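# Bridge the well with sticks and rest the block centred

## Task

Get the wooden block to rest with its centre over the middle of the square well (scene x = 0, y = 0). No single wooden stick spans the well, so the block must be held up by sticks or other objects, which may stick out over the hole. Any number of arms may help. The result must stay in place on its own without any robot supporting it. Finally open the grippers and move the arms away from it.

## Robot and tools

Setting: four desks surround a square opening (the well) with only the floor below it. Its centre is at scene x = 0, y = 0, and its edges are parallel to x and y. There is one arm per desk. Approximate foot positions in metres and headings in degrees counter-clockwise from +x: arm1 (+0.22, +0.56, +0.72) heading -90; arm2 (-0.52, +0.50, +0.72) heading -90; arm3 (-0.22, -0.56, +0.72) heading +90; arm4 (+0.52, -0.50, +0.72) heading +90. So arm1 and arm2 face -y and arm3 and arm4 face +y. Loose objects can get short shoves from outside.

Robots: arm1 to arm4 are identical i2rt Big YAM arms. Each has six joints, a two-finger gripper and a wrist camera. With joints 1 and 6 at 0 and the hand level and pointing forward, the wrist camera rides on top of the hand and looks toward the fingertips. The hand reaches roughly 1.0 m from the joint-1 axis. Joints move at different speeds, so the hand can sweep a wide path between two postures. cam_high is a fixed room camera.

Frames: a single scene frame, origin on the floor, +z up. The hand point is midway between the fingertips. The hand's z axis runs along the fingers and its y axis is the direction the fingers close. Foot poses are not printed.

execute_actions: argument actions is a list holding exactly one action, or empty (an empty list just reports state and pictures). An action is an object keyed by arm name (arm1, arm2, arm3, arm4), one entry per arm. Each arm's entry has joints, an object of absolute joint targets by name, not offsets. Any subset of joints may be given: joint1_rad -2.879..2.879 (rotation about the foot, positive counter-clockwise from above, 0 unfolds along the foot's heading); joint2_rad 0..3.141 (shoulder, 0 has the upper arm level and pointing back, increasing raises it then brings it forward); joint3_rad 0..3.019 (elbow, 0 folded, increasing opens); joint4_rad -1.692..1.57 (hand pitch, positive tips fingers up); joint5_rad -1.57..1.57 (hand yaw, positive toward the arm's right); joint6_rad -2.094..2.094 (hand roll, positive clockwise seen from behind); all in radians. gripper_m 0..0.093 is the fingertip gap in metres; each finger pad can squeeze about 50-62 N, sometimes less. Done tolerances are ±0.045, 0.14, 0.09, 0.055, 0.03, 0.035 rad and ±0.003 m. The motions in one action start together and may finish at different times, and an action runs at most 15 s. Joints or arms left out may still be driving toward earlier targets. An unknown key or an out-of-range value rejects the whole call and nothing moves. Optional cameras lists which images to return (arm1_cam_wrist, arm2_cam_wrist, arm3_cam_wrist, arm4_cam_wrist, cam_high or all). Omitting it, null or all gives every camera, [] gives none, and an unknown name rejects the call. The pictures line gives the order of the images.

wait: seconds from 0 to 10. No new command is sent and the simulation keeps running. It returns the same report as an empty action.

zoom_image: camera (one name) and region [x0, y0, x1, y1] in pixels of that camera's latest full image, origin at the top left, at most 504 by 504. It returns a more detailed crop.

finished_scene: scene (integer) closes the scene for good and reports whether the goal was met. Replying without any tool call also ends things.

Reading results: joint_positions gives the current angles. joint_status tells how each commanded joint finished. off_target means it settled short of its target and may still be pushing. contact_stop or time_out means it dropped the target and holds where it stopped. After time_out, a joint can keep a target up to 0.375, 0.375, 0.113, 0.225, 0.075, 0.3 rad (joints 1-6) from its position and keep pushing, and on_its_own lists such joints. "held at" there is a held target, not a position. Sending a joint its reported position relieves the push. "joint command not followed" (often with a cause: line) means a self- and arm-to-arm clearance check blocked that arm's joint targets. Its gripper target still runs, and the blocked targets may be retried on later actions. This check may be too late, and it ignores fingers, gripper housings and wrist cameras. A tiny change in target may not move a joint at all. Joint torques are raw drive outputs in joint order, offset, scaled and noisy, so they are not reliable contact sensors. If any result reports a stop, the later motion, wait and finished_scene calls in that same reply are skipped.

Cameras: each camera's calibration gives K, distortion and T_world_to_cam, mapping scene points into the camera frame (OpenCV convention), plus pos_world. Actual values can differ by a few degrees and millimetres. Wrist camera poses follow from joint readings and carry extra error.

Heat: a motor holding load warms up, including while you are thinking. MOTOR HOT appears from 85 °C. At 100 °C that arm and its gripper go limp until they cool and it drops (OVER-TEMPERATURE FAULT, limit_stop_at_motor_heat). After that, resend the targets. Avoid long hard pushes.

Avoid: pressing two arms hard against each other, hard hits, dropping or slamming objects, and knocking anything out of the work area. The robot holds the last command while you think, and the arms do not wait for one another.

Each tool is called after "Call:" as a command line: name --argument value for each argument, lists and objects as JSON in quotes; but a table of rows of numbers goes row by row, as --pt "numbers of a row", without its own name.

## Session

I'll start by looking at the current state of the scene.

Call:
execute_actions --actions '[]'

Scene clock: 0.00 s.
Joint torques (N m, as the arm reports them, + toward a larger angle): no reading
arm1.joint_positions: joint1_rad=-0.288 joint2_rad=+0.596 joint3_rad=+1.327 joint4_rad=-1.362 joint5_rad=+0.093 joint6_rad=-0.485 gripper_m=+0.094
arm1.joint_status: not commanded
arm1.hand: x=+0.1271 y=+0.3474 z=+1.2537 quat_wxyz=(-0.141, -0.587, -0.671, +0.430) (m; scene frame)
arm2.joint_positions: joint1_rad=+0.266 joint2_rad=+0.609 joint3_rad=+1.399 joint4_rad=-1.203 joint5_rad=-0.110 joint6_rad=-0.504 gripper_m=+0.095
arm2.joint_status: not commanded
arm2.hand: x=-0.4490 y=+0.2606 z=+1.3840 quat_wxyz=(-0.362, -0.319, -0.776, +0.406) (m; scene frame)
arm3.joint_positions: joint1_rad=+0.152 joint2_rad=+0.537 joint3_rad=+1.385 joint4_rad=-1.334 joint5_rad=+0.243 joint6_rad=+0.304 gripper_m=+0.094
arm3.joint_status: not commanded
arm3.hand: x=-0.2151 y=-0.3601 z=+1.2837 quat_wxyz=(-0.351, +0.522, -0.673, -0.389) (m; scene frame)
arm4.joint_positions: joint1_rad=+0.160 joint2_rad=+0.573 joint3_rad=+1.397 joint4_rad=-1.360 joint5_rad=-0.184 joint6_rad=+0.023 gripper_m=+0.094
arm4.joint_status: not commanded
arm4.hand: x=+0.4626 y=-0.2947 z=+1.2902 quat_wxyz=(-0.254, +0.677, -0.542, -0.428) (m; scene frame)
pictures: arm1_cam_wrist, arm2_cam_wrist, arm3_cam_wrist, arm4_cam_wrist, cam_high
Images, in order (width x height): arm1_cam_wrist 504x504, arm2_cam_wrist 504x504, arm3_cam_wrist 504x504, arm4_cam_wrist 504x504, cam_high 504x504.

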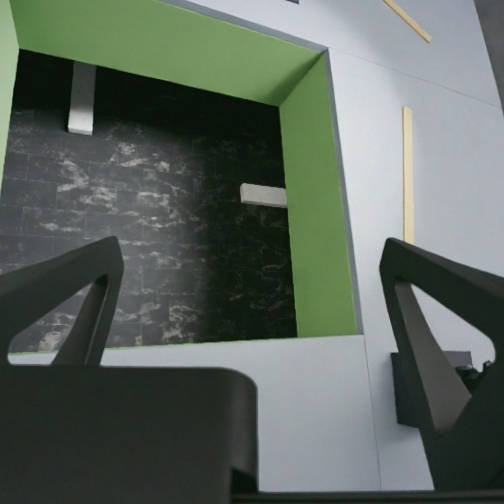

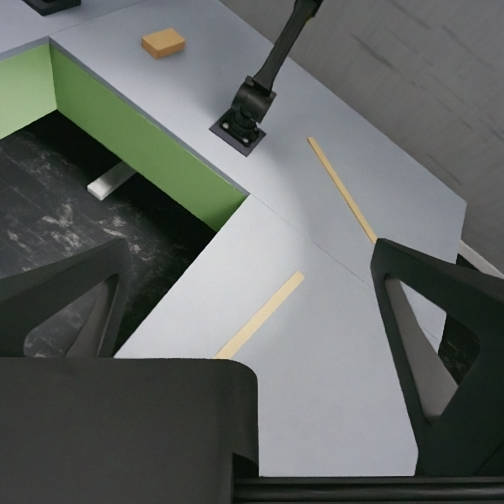

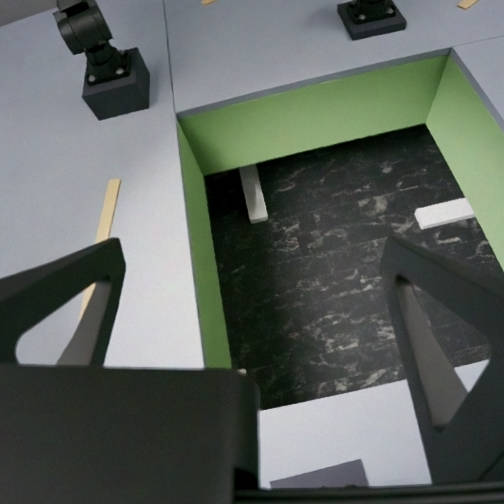

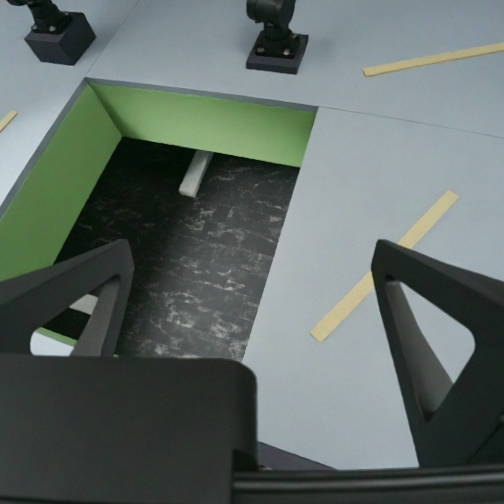

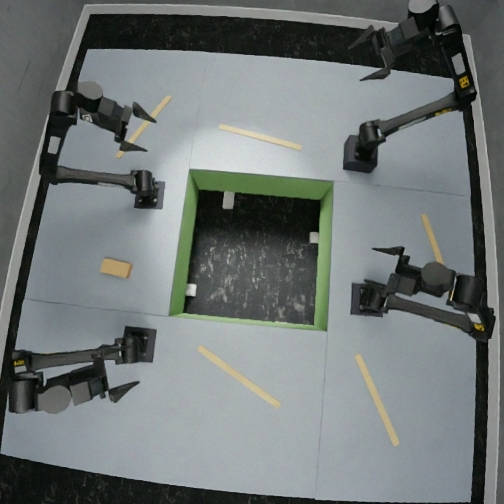

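Call:
zoom_image --camera "cam_high" --region '[0, 30, 252, 282]'

Call:
zoom_image --camera "cam_high" --region '[252, 30, 504, 282]'

Call:
zoom_image --camera "cam_high" --region '[0, 230, 252, 482]'

Call:
zoom_image --camera "cam_high" --region '[252, 230, 504, 482]'

Region (0, 30, 252, 282) of cam_high's 504x504 image, scaled by 2.000, with more detail than that image has.

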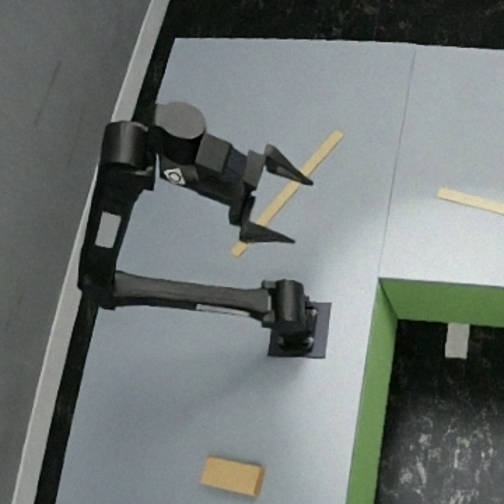

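Region (252, 30, 504, 282) of cam_high's 504x504 image, scaled by 2.000, with more detail than that image has.

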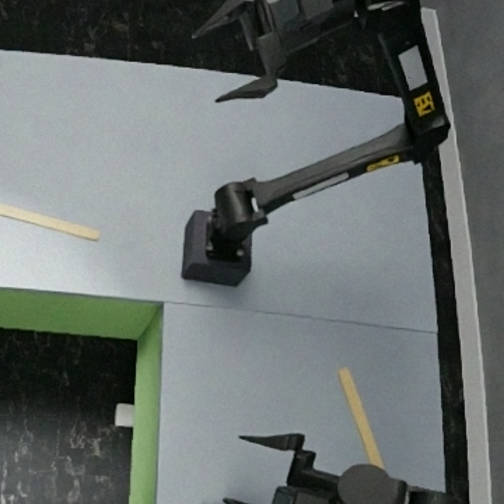

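Region (0, 230, 252, 482) of cam_high's 504x504 image, scaled by 2.000, with more detail than that image has.

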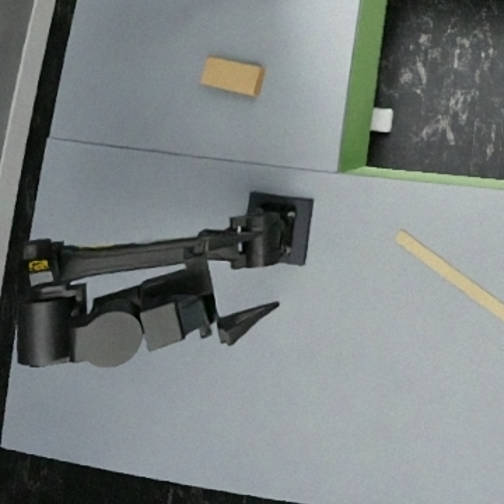

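Region (252, 230, 504, 482) of cam_high's 504x504 image, scaled by 2.000, with more detail than that image has.

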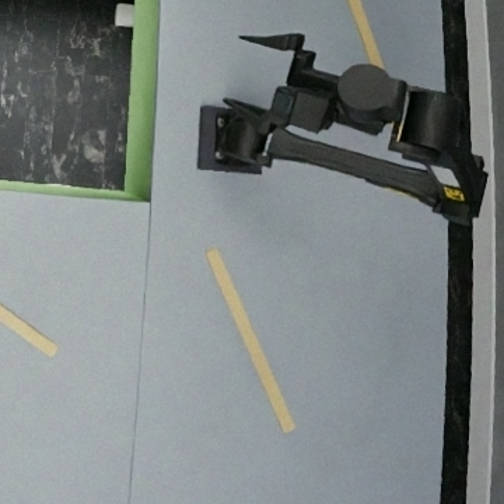

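Call:
execute_actions --actions '[{"arm1": {"joints": {"joint1_rad": 1.72, "joint2_rad": 1.3, "joint3_rad": 1.2, "joint4_rad": -1.47, "joint5_rad": 0.0, "joint6_rad": -0.31}}, "arm2": {"joints": {"joint1_rad": -0.14, "joint2_rad": 1.5, "joint3_rad": 1.5, "joint4_rad": -1.57, "joint5_rad": 0.0, "joint6_rad": 0.07}}, "arm3": {"joints": {"joint1_rad": 1.8, "joint2_rad": 1.1, "joint3_rad": 1.0, "joint4_rad": -1.47, "joint5_rad": 0.0, "joint6_rad": 0.76}}, "arm4": {"joints": {"joint1_rad": -0.2, "joint2_rad": 1.4, "joint3_rad": 1.1, "joint4_rad": -1.27, "joint5_rad": 0.0, "joint6_rad": 0.33}}}]'

Scene clock: 8.70 s.
Joint torques (N m, as the arm reports them, + toward a larger angle): arm1=[ -0.49 -11.5    7.83   0.29  -0.02   0.03] | arm2=[ -1.   -15.21  11.8   -0.01   0.08   0.19] | arm3=[ 0.3  -7.03 10.44 -0.49  0.08  0.2 ] | arm4=[ 0.04 -8.48  7.98  0.7   0.05  0.2 ]
arm1.joint_positions: joint1_rad=+1.723 joint2_rad=+1.311 joint3_rad=+1.203 joint4_rad=-1.461 joint5_rad=-0.001 joint6_rad=-0.321 gripper_m=+0.094
arm1.joint_status: all done
arm1.hand: x=+0.5804 y=+0.6132 z=+0.9764 quat_wxyz=(-0.008, +0.230, -0.973, +0.003) (m; scene frame)
arm2.joint_positions: joint1_rad=-0.137 joint2_rad=+1.493 joint3_rad=+1.489 joint4_rad=-1.555 joint5_rad=-0.002 joint6_rad=+0.059 gripper_m=+0.095
arm2.joint_status: all done
arm2.hand: x=-0.6023 y=+0.0602 z=+1.0718 quat_wxyz=(+0.000, -0.788, -0.615, +0.001) (m; scene frame)
arm3.joint_positions: joint1_rad=+1.801 joint2_rad=+1.117 joint3_rad=+0.981 joint4_rad=-1.458 joint5_rad=+0.000 joint6_rad=+0.747 gripper_m=+0.094
arm3.joint_status: all done
arm3.hand: x=-0.4956 y=-0.6394 z=+0.9293 quat_wxyz=(-0.007, +0.973, -0.233, +0.010) (m; scene frame)
arm4.joint_positions: joint1_rad=-0.202 joint2_rad=+1.393 joint3_rad=+1.089 joint4_rad=-1.284 joint5_rad=-0.002 joint6_rad=+0.318 gripper_m=+0.094
arm4.joint_status: all done
arm4.hand: x=+0.6037 y=-0.1263 z=+0.8946 quat_wxyz=(+0.010, +0.495, -0.869, +0.007) (m; scene frame)
pictures: arm1_cam_wrist, arm2_cam_wrist, arm3_cam_wrist, arm4_cam_wrist, cam_high
camera_calibration (this result's frames):
arm1_cam_wrist: T_world_to_cam=[[0.453196, -0.891411, -0.000708882, 0.284776], [-0.73286, -0.373041, 0.568997, 0.101212], [-0.507474, -0.257348, -0.82234, 1.38153], [0, 0, 0, 1]] pos_world=[0.646204, 0.647141, 1.0787]
arm2_cam_wrist: T_world_to_cam=[[-0.969937, 0.243302, -0.00504516, -0.591633], [0.196995, 0.797165, 0.57072, -0.535221], [0.142879, 0.552569, -0.821129, 1.05143], [0, 0, 0, 1]] pos_world=[-0.61864, -0.0103845, 1.16584]
arm3_cam_wrist: T_world_to_cam=[[0.444682, 0.895594, 0.0130358, 0.782521], [0.715056, -0.363731, 0.596988, -0.428362], [0.5394, -0.256149, -0.802144, 0.96954], [0, 0, 0, 1]] pos_world=[-0.56464, -0.608283, 1.02324]
arm4_cam_wrist: T_world_to_cam=[[0.861411, -0.507797, -0.0106147, -0.571449], [-0.40387, -0.697485, 0.591949, -0.365538], [-0.307994, -0.505625, -0.805905, 0.970485], [0, 0, 0, 1]] pos_world=[0.643526, -0.0544363, 0.992433]
Images, in order (width x height): arm1_cam_wrist 504x504, arm2_cam_wrist 504x504, arm3_cam_wrist 504x504, arm4_cam_wrist 504x504, cam_high 504x504.

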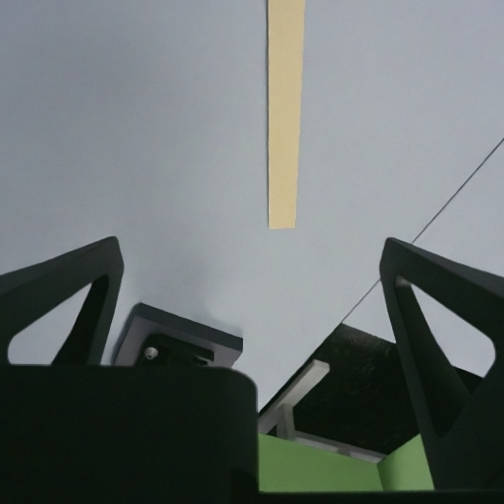

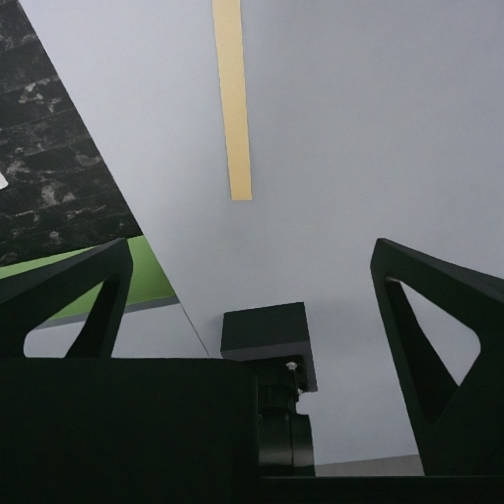

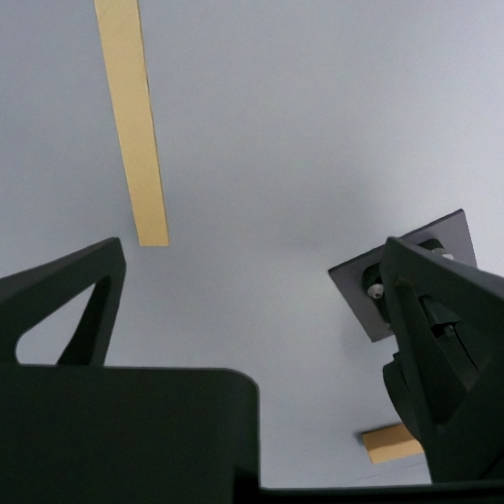

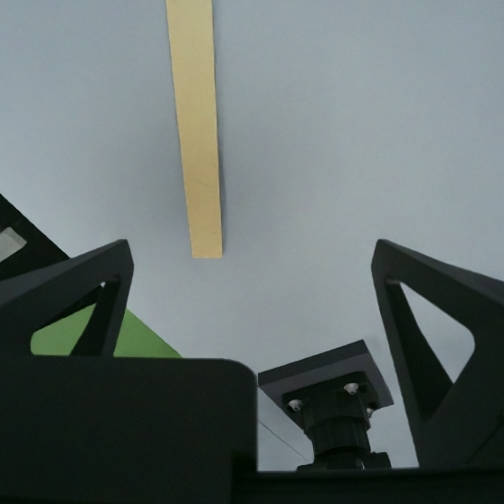

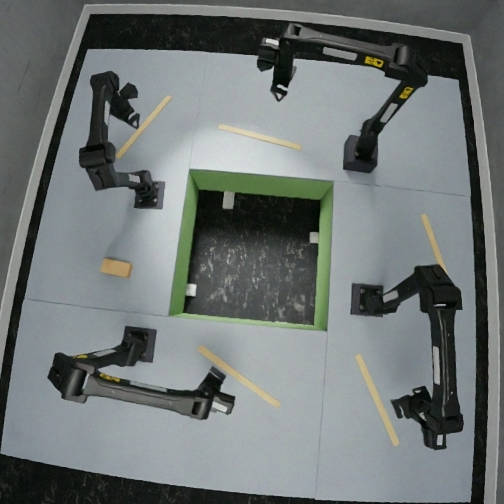

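Call:
execute_actions --actions '[{"arm1": {"joints": {"joint4_rad": -0.67}}, "arm2": {"joints": {"joint3_rad": 1.1}}, "arm3": {"joints": {"joint2_rad": 1.4}}, "arm4": {"joints": {"joint5_rad": 0.6}}}]' --cameras '[]'

Scene clock: 12.40 s.
Joint torques (N m, as the arm reports them, + toward a larger angle): arm1=[ -0.57 -12.85   8.78   2.42  -0.01   0.05] | arm2=[ -0.61 -13.13   9.31  -0.77   0.04   0.19] | arm3=[ 0.34 -9.18  9.25 -0.91  0.08  0.22] | arm4=[-0.05 -8.42  7.97  0.71  0.53  0.26]
arm1.joint_positions: joint1_rad=+1.723 joint2_rad=+1.311 joint3_rad=+1.203 joint4_rad=-0.685 joint5_rad=-0.001 joint6_rad=-0.321 gripper_m=+0.094
arm1.joint_status: all done
arm1.hand: x=+0.7496 y=+0.6380 z=+1.0494 quat_wxyz=(-0.384, +0.213, -0.898, +0.036) (m; scene frame)
arm2.joint_positions: joint1_rad=-0.137 joint2_rad=+1.493 joint3_rad=+1.099 joint4_rad=-1.558 joint5_rad=-0.002 joint6_rad=+0.059 gripper_m=+0.095
arm2.joint_status: all done
arm2.hand: x=-0.5795 y=+0.1828 z=+0.9459 quat_wxyz=(+0.129, -0.774, -0.603, -0.145) (m; scene frame)
arm3.joint_positions: joint1_rad=+1.801 joint2_rad=+1.412 joint3_rad=+0.981 joint4_rad=-1.460 joint5_rad=+0.000 joint6_rad=+0.748 gripper_m=+0.094
arm3.joint_status: all done
arm3.hand: x=-0.5043 y=-0.6417 z=+0.8487 quat_wxyz=(-0.079, +0.960, -0.230, +0.139) (m; scene frame)
arm4.joint_positions: joint1_rad=-0.202 joint2_rad=+1.393 joint3_rad=+1.089 joint4_rad=-1.284 joint5_rad=+0.597 joint6_rad=+0.318 gripper_m=+0.094
arm4.joint_status: all done
arm4.hand: x=+0.6987 y=-0.1467 z=+0.9239 quat_wxyz=(-0.209, +0.476, -0.830, +0.204) (m; scene frame)
pictures: none
No camera images: the call's "cameras" was empty. Leave "cameras" out to get every camera's image.

Call:
zoom_image --camera "arm4_cam_wrist" --region '[140, 150, 280, 290]'

Call:
zoom_image --camera "arm3_cam_wrist" --region '[80, 0, 220, 140]'

Region (140, 150, 280, 290) of arm4_cam_wrist's 504x504 image, scaled by 3.600, with more detail than that image has.

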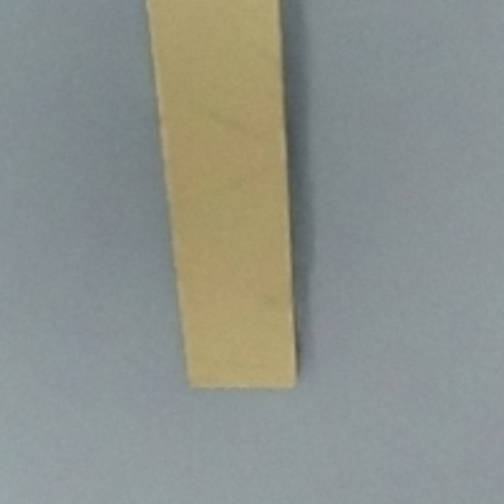

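Region (80, 0, 220, 140) of arm3_cam_wrist's 504x504 image, scaled by 3.600, with more detail than that image has.

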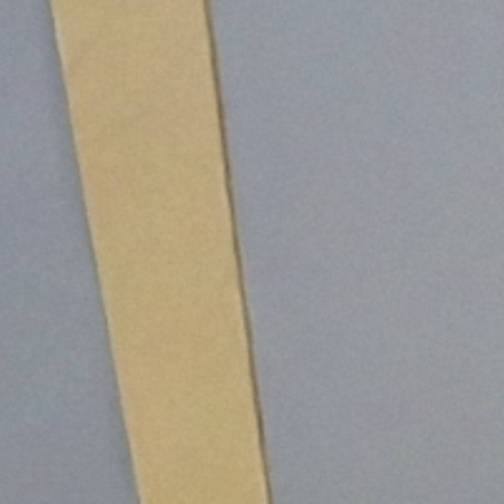

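Call:
execute_actions --actions '[{"arm1": {"joints": {"joint1_rad": 1.724, "joint2_rad": 1.714, "joint3_rad": 1.134, "joint4_rad": -1.005, "joint5_rad": 0.0, "joint6_rad": -0.342}}, "arm2": {"joints": {"joint1_rad": -0.095, "joint2_rad": 1.945, "joint3_rad": 1.305, "joint4_rad": -0.918, "joint5_rad": 0.0, "joint6_rad": 0.054}}, "arm3": {"joints": {"joint1_rad": 1.827, "joint2_rad": 1.58, "joint3_rad": 1.032, "joint4_rad": -1.023, "joint5_rad": 0.0, "joint6_rad": 0.79}}, "arm4": {"joints": {"joint1_rad": -0.175, "joint2_rad": 1.774, "joint3_rad": 1.249, "joint4_rad": -1.046, "joint5_rad": 0.0, "joint6_rad": 0.354}}}]'

Scene clock: 18.53 s.
Joint torques (N m, as the arm reports them, + toward a larger angle): arm1=[ -0.28 -16.39   7.48   0.37   0.    -0.22] | arm2=[ -0.39 -20.62   9.61   1.34   0.07   0.04] | arm3=[  0.67 -11.23  10.13   0.47   0.09   0.21] | arm4=[  0.43 -14.56   7.39   0.71  -0.18   0.19]
arm1.joint_positions: joint1_rad=+1.723 joint2_rad=+1.724 joint3_rad=+1.123 joint4_rad=-0.999 joint5_rad=-0.001 joint6_rad=-0.331 gripper_m=+0.094
arm1.joint_status: all done
arm1.hand: x=+0.6665 y=+0.6248 z=+0.7836 quat_wxyz=(+0.008, +0.235, -0.972, +0.001) (m; scene frame)
arm2.joint_positions: joint1_rad=-0.100 joint2_rad=+1.944 joint3_rad=+1.291 joint4_rad=-0.933 joint5_rad=-0.002 joint6_rad=+0.059 gripper_m=+0.095
arm2.joint_status: all done
arm2.hand: x=-0.5984 y=-0.0169 z=+0.7860 quat_wxyz=(+0.009, -0.777, -0.629, -0.009) (m; scene frame)
arm3.joint_positions: joint1_rad=+1.822 joint2_rad=+1.590 joint3_rad=+0.999 joint4_rad=-1.036 joint5_rad=+0.000 joint6_rad=+0.777 gripper_m=+0.094
arm3.joint_status: all done
arm3.hand: x=-0.5995 y=-0.6778 z=+0.7759 quat_wxyz=(-0.015, +0.971, -0.236, +0.024) (m; scene frame)
arm4.joint_positions: joint1_rad=-0.180 joint2_rad=+1.782 joint3_rad=+1.235 joint4_rad=-1.061 joint5_rad=+0.003 joint6_rad=+0.342 gripper_m=+0.094
arm4.joint_status: all done
arm4.hand: x=+0.6162 y=-0.0244 z=+0.7810 quat_wxyz=(+0.014, +0.493, -0.870, +0.016) (m; scene frame)
pictures: arm1_cam_wrist, arm2_cam_wrist, arm3_cam_wrist, arm4_cam_wrist, cam_high
camera_calibration (this result's frames):
arm1_cam_wrist: T_world_to_cam=[[0.462061, -0.886784, -0.0106637, 0.254928], [-0.71148, -0.377843, 0.592479, 0.248644], [-0.52943, -0.266174, -0.805516, 1.27665], [0, 0, 0, 1]] pos_world=[0.735008, 0.659824, 0.883761]
arm2_cam_wrist: T_world_to_cam=[[-0.978163, 0.207811, -0.00350318, -0.577272], [0.165521, 0.789075, 0.591578, -0.346773], [0.125701, 0.578079, -0.80624, 0.837184], [0, 0, 0, 1]] pos_world=[-0.612503, -0.0903651, 0.878093]
arm3_cam_wrist: T_world_to_cam=[[0.451093, 0.891726, 0.0366002, 0.848034], [0.693008, -0.37582, 0.615223, -0.312012], [0.562365, -0.252159, -0.787503, 0.897767], [0, 0, 0, 1]] pos_world=[-0.671189, -0.647094, 0.867913]
arm4_cam_wrist: T_world_to_cam=[[0.860014, -0.510267, 0.0016787, -0.540493], [-0.407123, -0.684183, 0.605099, -0.23014], [-0.307614, -0.521077, -0.796149, 0.926075], [0, 0, 0, 1]] pos_world=[0.656009, 0.0493027, 0.877458]
Images, in order (width x height): arm1_cam_wrist 504x504, arm2_cam_wrist 504x504, arm3_cam_wrist 504x504, arm4_cam_wrist 504x504, cam_high 504x504.

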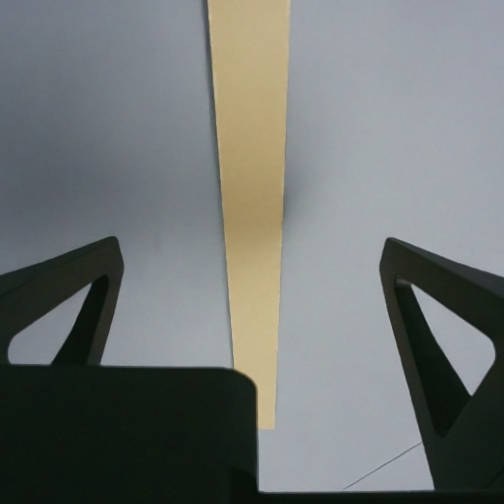

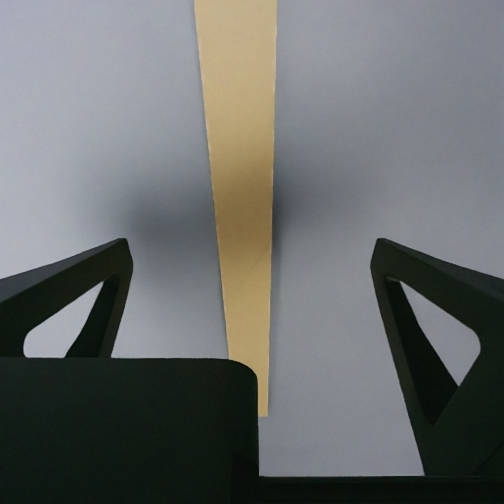

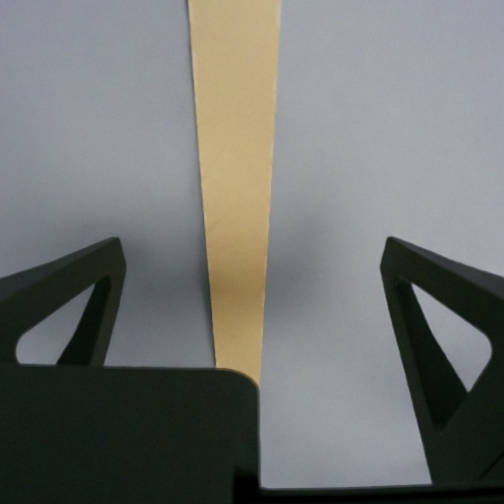

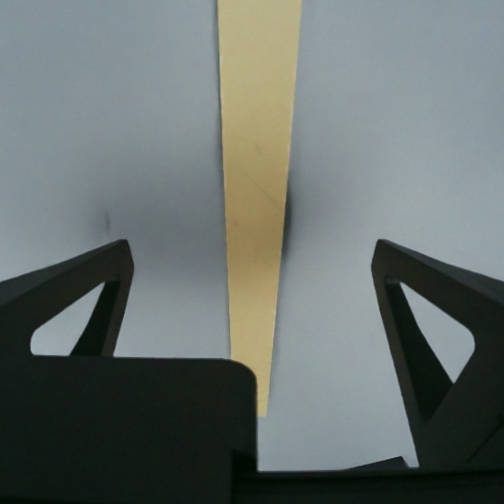

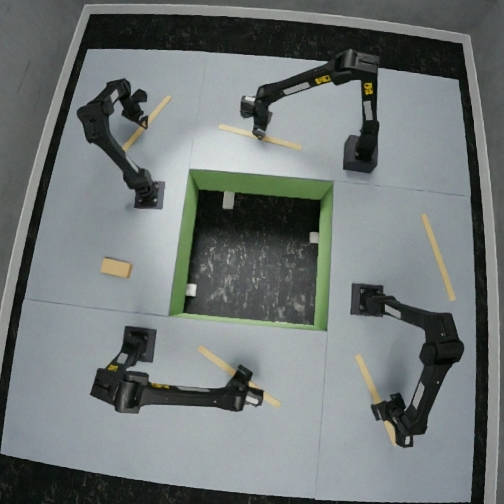

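Call:
execute_actions --actions '[{"arm1": {"joints": {"joint2_rad": 1.79, "joint3_rad": 1.087, "joint4_rad": -0.845, "gripper_m": 0.07}}, "arm2": {"joints": {"joint2_rad": 2.033, "joint3_rad": 1.268, "joint4_rad": -0.783, "gripper_m": 0.07}}, "arm3": {"joints": {"joint1_rad": 1.832, "joint2_rad": 1.655, "joint3_rad": 0.984, "joint4_rad": -0.856, "gripper_m": 0.07}}, "arm4": {"joints": {"joint2_rad": 1.84, "joint3_rad": 1.2, "joint4_rad": -0.892, "gripper_m": 0.07}}}]'

Scene clock: 22.77 s.
Joint torques (N m, as the arm reports them, + toward a larger angle): arm1=[ -0.32 -15.56   6.2    1.06   0.    -0.22] | arm2=[ -0.33 -19.77   7.99   1.34   0.1    0.05] | arm3=[  0.99 -10.78   7.26   0.66   0.09   0.2 ] | arm4=[  0.35 -13.35   6.13   0.82  -0.18   0.19]
arm1.joint_positions: joint1_rad=+1.723 joint2_rad=+1.784 joint3_rad=+1.091 joint4_rad=-0.855 joint5_rad=-0.001 joint6_rad=-0.331 gripper_m=+0.070
arm1.joint_status: all done
arm1.hand: x=+0.6802 y=+0.6266 z=+0.7476 quat_wxyz=(-0.018, +0.235, -0.972, +0.004) (m; scene frame)
arm2.joint_positions: joint1_rad=-0.100 joint2_rad=+2.006 joint3_rad=+1.267 joint4_rad=-0.798 joint5_rad=-0.002 joint6_rad=+0.059 gripper_m=+0.070
arm2.joint_status: all done
arm2.hand: x=-0.6000 y=-0.0271 z=+0.7474 quat_wxyz=(-0.008, -0.777, -0.629, +0.009) (m; scene frame)
arm3.joint_positions: joint1_rad=+1.823 joint2_rad=+1.651 joint3_rad=+0.981 joint4_rad=-0.870 joint5_rad=+0.000 joint6_rad=+0.777 gripper_m=+0.070
arm3.joint_status: all done
arm3.hand: x=-0.6247 y=-0.6859 z=+0.7458 quat_wxyz=(+0.007, +0.972, -0.236, -0.013) (m; scene frame)
arm4.joint_positions: joint1_rad=-0.180 joint2_rad=+1.832 joint3_rad=+1.198 joint4_rad=-0.909 joint5_rad=+0.003 joint6_rad=+0.342 gripper_m=+0.070
arm4.joint_status: all done
arm4.hand: x=+0.6189 y=-0.0098 z=+0.7457 quat_wxyz=(-0.007, +0.493, -0.870, -0.009) (m; scene frame)
pictures: arm1_cam_wrist, arm2_cam_wrist, arm3_cam_wrist, arm4_cam_wrist, cam_high
camera_calibration (this result's frames):
arm1_cam_wrist: T_world_to_cam=[[0.462712, -0.886484, 0.00663639, 0.236235], [-0.740853, -0.382565, 0.55207, 0.333639], [-0.486863, -0.260366, -0.833771, 1.24391], [0, 0, 0, 1]] pos_world=[0.74348, 0.660928, 0.851372]
arm2_cam_wrist: T_world_to_cam=[[-0.978228, 0.207438, -0.00634376, -0.574834], [0.169516, 0.816284, 0.552219, -0.283045], [0.119729, 0.53912, -0.833675, 0.828034], [0, 0, 0, 1]] pos_world=[-0.613478, -0.0961219, 0.842968]
arm3_cam_wrist: T_world_to_cam=[[0.451149, 0.89213, -0.023841, 0.913115], [0.74227, -0.360266, 0.565017, -0.200141], [0.49548, -0.272604, -0.824735, 0.85816], [0, 0, 0, 1]] pos_world=[-0.688593, -0.652784, 0.842607]
arm4_cam_wrist: T_world_to_cam=[[0.859983, -0.509931, -0.0199805, -0.51917], [-0.414734, -0.721179, 0.554884, -0.155845], [-0.297362, -0.468904, -0.831688, 0.927092], [0, 0, 0, 1]] pos_world=[0.657525, 0.0575847, 0.847154]
Images, in order (width x height): arm1_cam_wrist 504x504, arm2_cam_wrist 504x504, arm3_cam_wrist 504x504, arm4_cam_wrist 504x504, cam_high 504x504.

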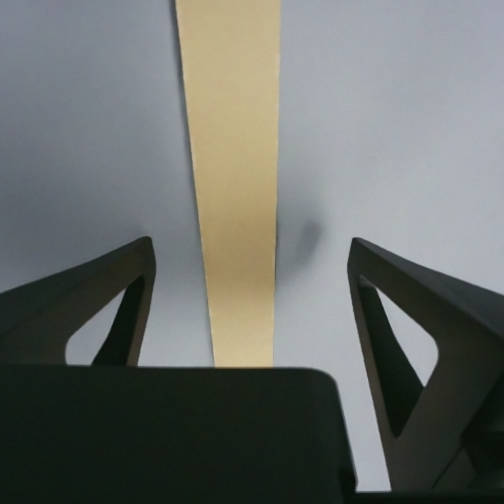

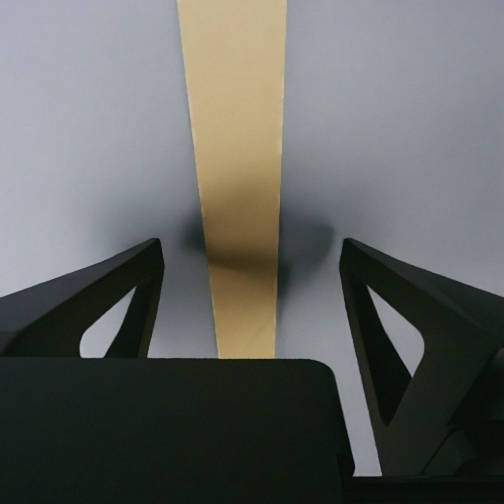

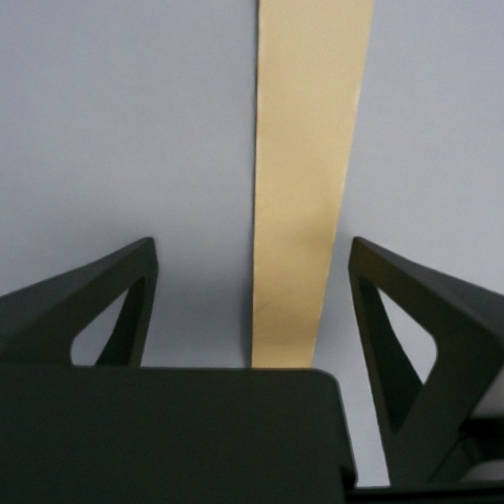

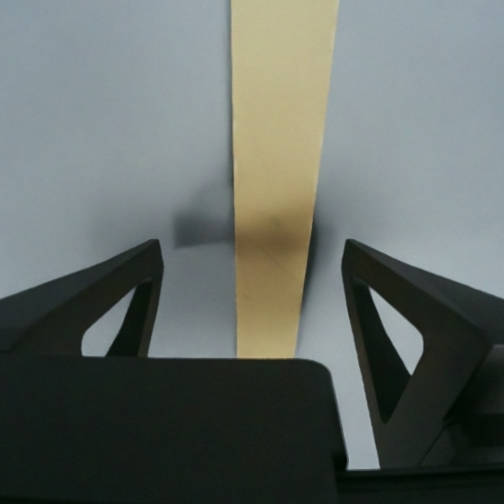

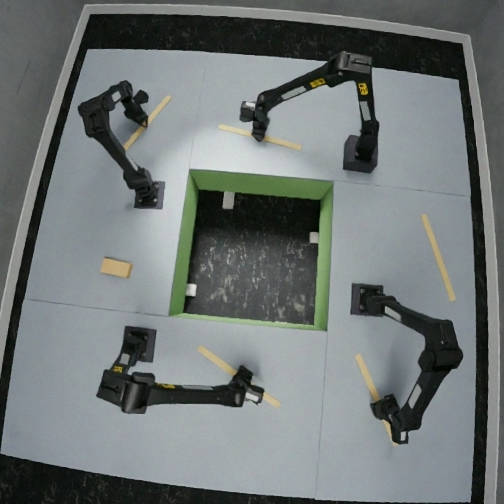

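Call:
execute_actions --actions '[{"arm1": {"joints": {"joint2_rad": 1.835, "joint3_rad": 1.067, "joint4_rad": -0.817}}, "arm2": {"joints": {"joint2_rad": 2.083, "joint4_rad": -0.755}}, "arm3": {"joints": {"joint1_rad": 1.797, "joint2_rad": 1.682, "joint3_rad": 0.936, "joint4_rad": -0.813, "gripper_m": 0.085}}, "arm4": {"joints": {"joint2_rad": 1.878, "joint3_rad": 1.178, "joint4_rad": -0.858}}}]' --cameras '["arm1_cam_wrist", "arm2_cam_wrist", "arm3_cam_wrist", "arm4_cam_wrist"]'

Scene clock: 24.60 s.
Joint torques (N m, as the arm reports them, + toward a larger angle): arm1=[ -0.28 -14.16   5.51   0.93   0.03  -0.21] | arm2=[ -0.43 -17.23   7.87   1.19  -0.04   0.03] | arm3=[-0.39 -8.96  5.3   0.81  0.21  0.17] | arm4=[  0.42 -11.15   5.31   0.89  -0.09   0.16]
arm1.joint_positions: joint1_rad=+1.723 joint2_rad=+1.813 joint3_rad=+1.077 joint4_rad=-0.824 joint5_rad=-0.002 joint6_rad=-0.332 gripper_m=+0.070
arm1.joint_status: all done
arm1.hand: x=+0.6768 y=+0.6262 z=+0.7305 quat_wxyz=(-0.012, +0.235, -0.972, +0.003) (m; scene frame)
arm2.joint_positions: joint1_rad=-0.098 joint2_rad=+2.025 joint3_rad=+1.268 joint4_rad=-0.768 joint5_rad=+0.001 joint6_rad=+0.059 gripper_m=+0.070
arm2.joint_status: all done
arm2.hand: x=-0.6001 y=-0.0312 z=+0.7380 quat_wxyz=(-0.011, -0.776, -0.630, +0.015) (m; scene frame)
arm3.joint_positions: joint1_rad=+1.806 joint2_rad=+1.654 joint3_rad=+0.955 joint4_rad=-0.831 joint5_rad=-0.003 joint6_rad=+0.781 gripper_m=+0.085
arm3.joint_status: all done
arm3.hand: x=-0.6233 y=-0.6785 z=+0.7372 quat_wxyz=(+0.011, +0.969, -0.246, -0.017) (m; scene frame)
arm4.joint_positions: joint1_rad=-0.181 joint2_rad=+1.842 joint3_rad=+1.185 joint4_rad=-0.874 joint5_rad=+0.001 joint6_rad=+0.344 gripper_m=+0.070
arm4.joint_status: all done
arm4.hand: x=+0.6189 y=-0.0088 z=+0.7368 quat_wxyz=(-0.010, +0.492, -0.870, -0.014) (m; scene frame)
pictures: arm1_cam_wrist, arm2_cam_wrist, arm3_cam_wrist, arm4_cam_wrist
camera_calibration (this result's frames):
arm1_cam_wrist: T_world_to_cam=[[0.463073, -0.886318, 0.00175539, 0.240774], [-0.73372, -0.382233, 0.561741, 0.328215], [-0.49721, -0.261415, -0.827311, 1.23083], [0, 0, 0, 1]] pos_world=[0.741303, 0.660614, 0.833485]
arm2_cam_wrist: T_world_to_cam=[[-0.978636, 0.205552, -0.00441654, -0.575839], [0.170413, 0.822986, 0.541897, -0.266129], [0.115023, 0.529568, -0.840433, 0.824362], [0, 0, 0, 1]] pos_world=[-0.613006, -0.0991707, 0.834492]
arm3_cam_wrist: T_world_to_cam=[[0.468711, 0.882714, -0.0335578, 0.917459], [0.740177, -0.371724, 0.560321, -0.1993], [0.482129, -0.287467, -0.827596, 0.83609], [0, 0, 0, 1]] pos_world=[-0.685609, -0.643589, 0.834404]
arm4_cam_wrist: T_world_to_cam=[[0.859014, -0.511299, -0.0258504, -0.513895], [-0.41604, -0.726617, 0.546752, -0.143478], [-0.298337, -0.458913, -0.836895, 0.924658], [0, 0, 0, 1]] pos_world=[0.65761, 0.0573306, 0.839005]
Images, in order (width x height): arm1_cam_wrist 504x504, arm2_cam_wrist 504x504, arm3_cam_wrist 504x504, arm4_cam_wrist 504x504.

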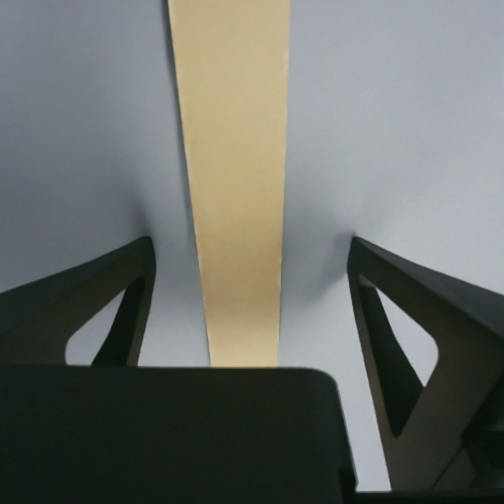

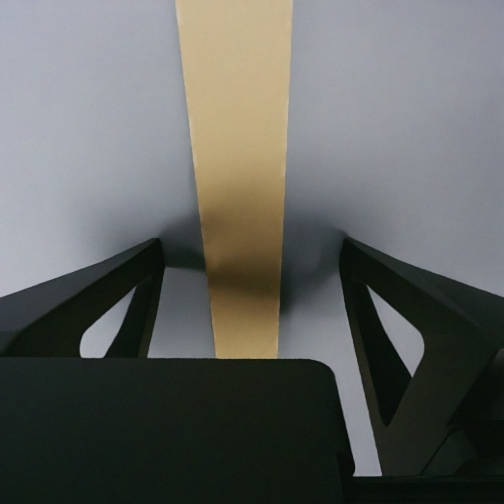

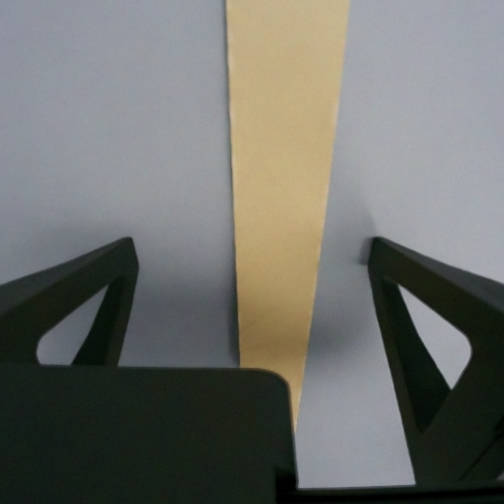

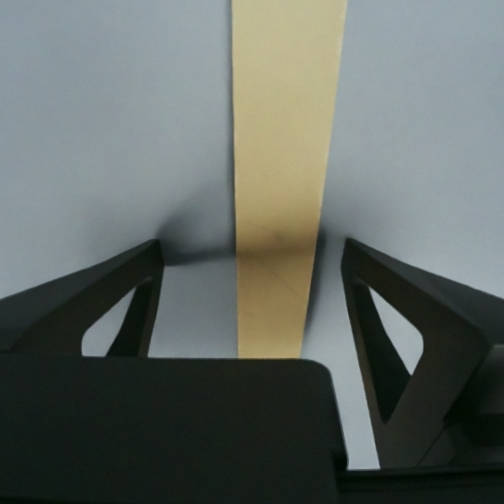

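Call:
execute_actions --actions '[{"arm1": {"joints": {"gripper_m": 0.02}}, "arm2": {"joints": {"gripper_m": 0.02}}, "arm3": {"joints": {"gripper_m": 0.02}}, "arm4": {"joints": {"gripper_m": 0.02}}}]' --cameras '["arm1_cam_wrist", "arm2_cam_wrist", "arm3_cam_wrist", "arm4_cam_wrist"]'

Scene clock: 29.13 s.
Joint torques (N m, as the arm reports them, + toward a larger angle): arm1=[ -0.31 -14.15   5.5    0.93   0.09  -0.21] | arm2=[  0.18 -15.94   7.65   1.26  -0.2    0.01] | arm3=[-0.25 -8.95  5.29  0.72  0.13  0.17] | arm4=[  0.11 -11.2    5.32   0.79   0.08   0.17]
arm1.joint_positions: joint1_rad=+1.723 joint2_rad=+1.813 joint3_rad=+1.077 joint4_rad=-0.824 joint5_rad=-0.003 joint6_rad=-0.332 gripper_m=+0.026
arm1.joint_status: gripper_m off_target (ended at +0.026, target +0.020)
arm1.hand: x=+0.6767 y=+0.6265 z=+0.7305 quat_wxyz=(-0.012, +0.236, -0.972, +0.002) (m; scene frame)
arm2.joint_positions: joint1_rad=-0.098 joint2_rad=+2.025 joint3_rad=+1.268 joint4_rad=-0.768 joint5_rad=+0.004 joint6_rad=+0.059 gripper_m=+0.027
arm2.joint_status: gripper_m off_target (ended at +0.027, target +0.020)
arm2.hand: x=-0.6006 y=-0.0311 z=+0.7380 quat_wxyz=(-0.010, -0.776, -0.630, +0.016) (m; scene frame)
arm3.joint_positions: joint1_rad=+1.805 joint2_rad=+1.654 joint3_rad=+0.955 joint4_rad=-0.829 joint5_rad=-0.001 joint6_rad=+0.781 gripper_m=+0.027
arm3.joint_status: gripper_m off_target (ended at +0.027, target +0.020)
arm3.hand: x=-0.6241 y=-0.6778 z=+0.7372 quat_wxyz=(+0.011, +0.969, -0.247, -0.018) (m; scene frame)
arm4.joint_positions: joint1_rad=-0.178 joint2_rad=+1.842 joint3_rad=+1.185 joint4_rad=-0.872 joint5_rad=-0.003 joint6_rad=+0.344 gripper_m=+0.027
arm4.joint_status: gripper_m off_target (ended at +0.027, target +0.020)
arm4.hand: x=+0.6171 y=-0.0080 z=+0.7368 quat_wxyz=(-0.009, +0.493, -0.870, -0.016) (m; scene frame)
pictures: arm1_cam_wrist, arm2_cam_wrist, arm3_cam_wrist, arm4_cam_wrist
camera_calibration (this result's frames):
arm1_cam_wrist: T_world_to_cam=[[0.463453, -0.886122, -0.0000348543, 0.242011], [-0.733403, -0.383601, 0.561221, 0.329327], [-0.497324, -0.260074, -0.827666, 1.23039], [0, 0, 0, 1]] pos_world=[0.741269, 0.660773, 0.833532]
arm2_cam_wrist: T_world_to_cam=[[-0.978701, 0.205287, -0.00135822, -0.578667], [0.171831, 0.822787, 0.541752, -0.265153], [0.112332, 0.52998, -0.840537, 0.822857], [0, 0, 0, 1]] pos_world=[-0.613214, -0.0991405, 0.834503]
arm3_cam_wrist: T_world_to_cam=[[0.470031, 0.882003, -0.0337888, 0.917665], [0.741108, -0.373576, 0.557853, -0.197277], [0.479405, -0.287249, -0.829252, 0.836394], [0, 0, 0, 1]] pos_world=[-0.686099, -0.642827, 0.83464]
arm4_cam_wrist: T_world_to_cam=[[0.859951, -0.509467, -0.0304674, -0.509138], [-0.412495, -0.72894, 0.546346, -0.145524], [-0.300554, -0.457263, -0.837005, 0.926], [0, 0, 0, 1]] pos_world=[0.656119, 0.0579584, 0.839061]
Images, in order (width x height): arm1_cam_wrist 504x504, arm2_cam_wrist 504x504, arm3_cam_wrist 504x504, arm4_cam_wrist 504x504.

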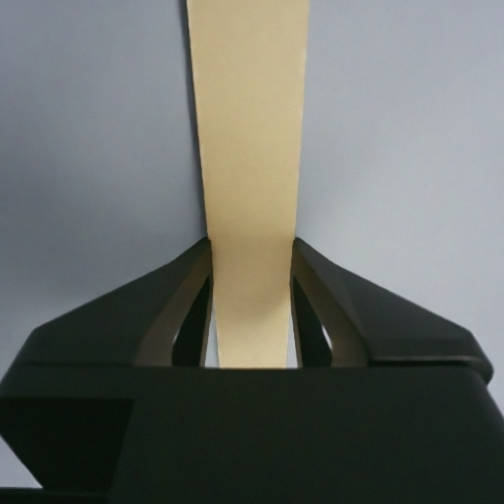

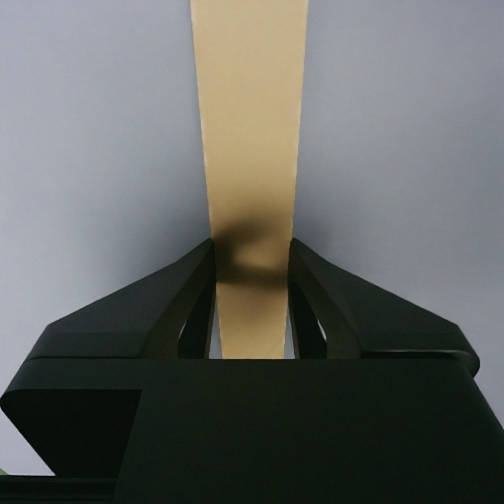

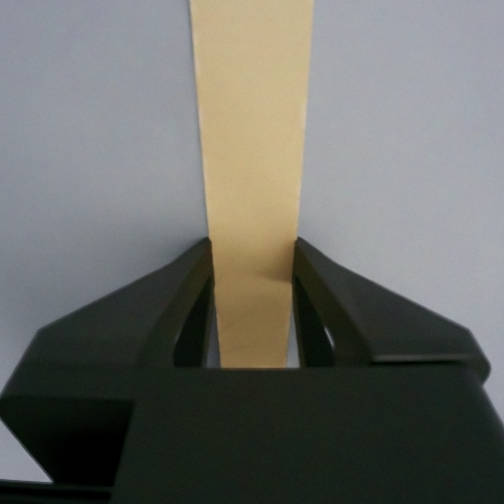

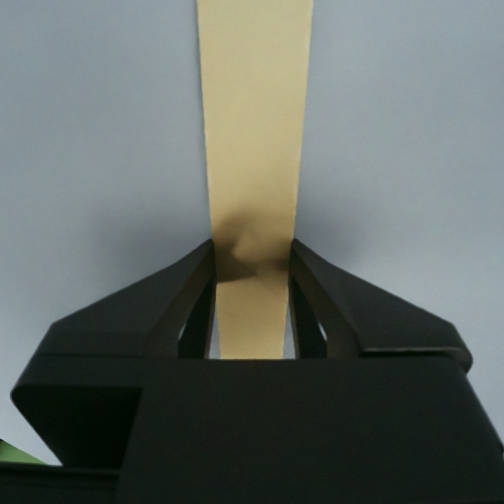

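Call:
execute_actions --actions '[{"arm1": {"joints": {"joint2_rad": 1.69, "joint4_rad": -0.96}}, "arm2": {"joints": {"joint2_rad": 1.9, "joint4_rad": -0.92}}, "arm3": {"joints": {"joint2_rad": 1.52, "joint4_rad": -0.99}}, "arm4": {"joints": {"joint2_rad": 1.72, "joint4_rad": -1.02}}}]'

Scene clock: 31.73 s.
Joint torques (N m, as the arm reports them, + toward a larger angle): arm1=[ -0.31 -14.33   6.79   0.34   0.03  -0.21] | arm2=[ -0.8  -19.69   9.13  -0.13  -0.13   0.05] | arm3=[-0.23 -9.89  8.04 -0.35  0.13  0.17] | arm4=[  0.22 -12.11   7.02  -0.33   0.08   0.16]
arm1.joint_positions: joint1_rad=+1.723 joint2_rad=+1.681 joint3_rad=+1.066 joint4_rad=-0.952 joint5_rad=-0.002 joint6_rad=-0.332 gripper_m=+0.026
arm1.joint_status: all done
arm1.hand: x=+0.6559 y=+0.6234 z=+0.7841 quat_wxyz=(-0.009, +0.236, -0.972, +0.002) (m; scene frame)
arm2.joint_positions: joint1_rad=-0.098 joint2_rad=+1.891 joint3_rad=+1.263 joint4_rad=-0.906 joint5_rad=+0.003 joint6_rad=+0.059 gripper_m=+0.027
arm2.joint_status: all done
arm2.hand: x=-0.5983 y=-0.0178 z=+0.8039 quat_wxyz=(-0.007, -0.776, -0.630, +0.012) (m; scene frame)
arm3.joint_positions: joint1_rad=+1.805 joint2_rad=+1.523 joint3_rad=+0.927 joint4_rad=-0.978 joint5_rad=-0.001 joint6_rad=+0.781 gripper_m=+0.027
arm3.joint_status: all done
arm3.hand: x=-0.5890 y=-0.6676 z=+0.7784 quat_wxyz=(-0.001, +0.969, -0.247, +0.001) (m; scene frame)
arm4.joint_positions: joint1_rad=-0.178 joint2_rad=+1.707 joint3_rad=+1.170 joint4_rad=-1.005 joint5_rad=-0.003 joint6_rad=+0.344 gripper_m=+0.027
arm4.joint_status: all done
arm4.hand: x=+0.6125 y=-0.0328 z=+0.7940 quat_wxyz=(-0.005, +0.493, -0.870, -0.011) (m; scene frame)
pictures: arm1_cam_wrist, arm2_cam_wrist, arm3_cam_wrist, arm4_cam_wrist, cam_high
camera_calibration (this result's frames):
arm1_cam_wrist: T_world_to_cam=[[0.46339, -0.886155, -0.000388911, 0.249256], [-0.729964, -0.381963, 0.566795, 0.275156], [-0.502417, -0.262363, -0.823859, 1.26537], [0, 0, 0, 1]] pos_world=[0.721093, 0.657964, 0.886624]
arm2_cam_wrist: T_world_to_cam=[[-0.978698, 0.2053, -0.0016276, -0.578828], [0.170745, 0.818322, 0.548813, -0.318618], [0.114003, 0.536844, -0.835944, 0.868329], [0, 0, 0, 1]] pos_world=[-0.611087, -0.0865919, 0.899793]
arm3_cam_wrist: T_world_to_cam=[[0.470885, 0.882192, -0.00212624, 0.869589], [0.716162, -0.380853, 0.584862, -0.283101], [0.515151, -0.276925, -0.81113, 0.870419], [0, 0, 0, 1]] pos_world=[-0.655127, -0.633924, 0.873447]
arm4_cam_wrist: T_world_to_cam=[[0.85991, -0.509769, -0.0262721, -0.519346], [-0.411109, -0.722154, 0.556312, -0.205291], [-0.302563, -0.467577, -0.830558, 0.95694], [0, 0, 0, 1]] pos_world=[0.651729, 0.0344456, 0.895356]
Images, in order (width x height): arm1_cam_wrist 504x504, arm2_cam_wrist 504x504, arm3_cam_wrist 504x504, arm4_cam_wrist 504x504, cam_high 504x504.

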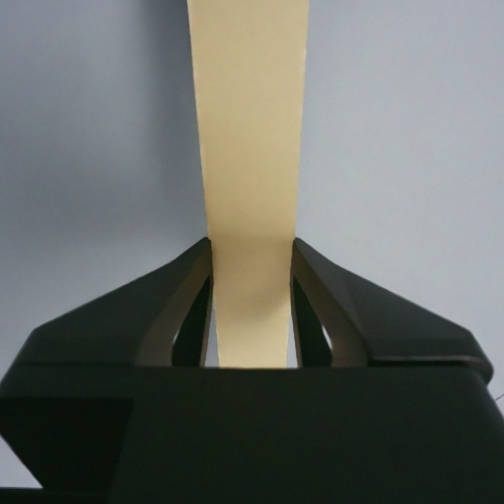

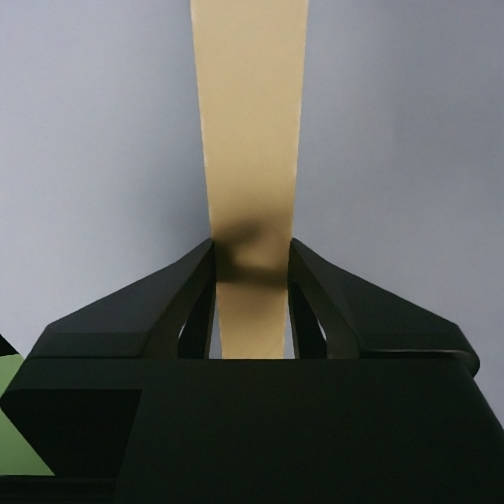

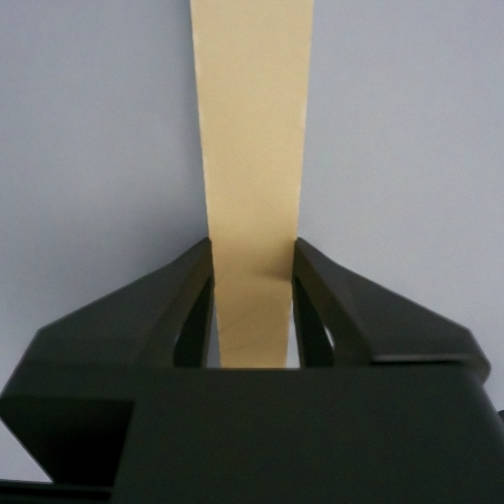

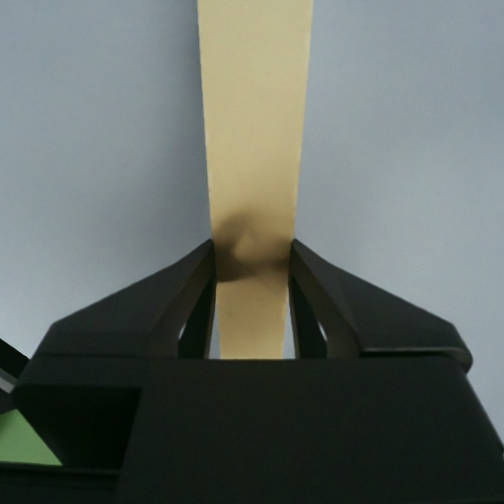

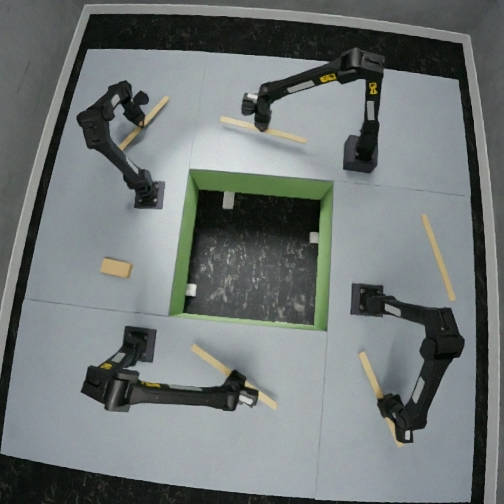

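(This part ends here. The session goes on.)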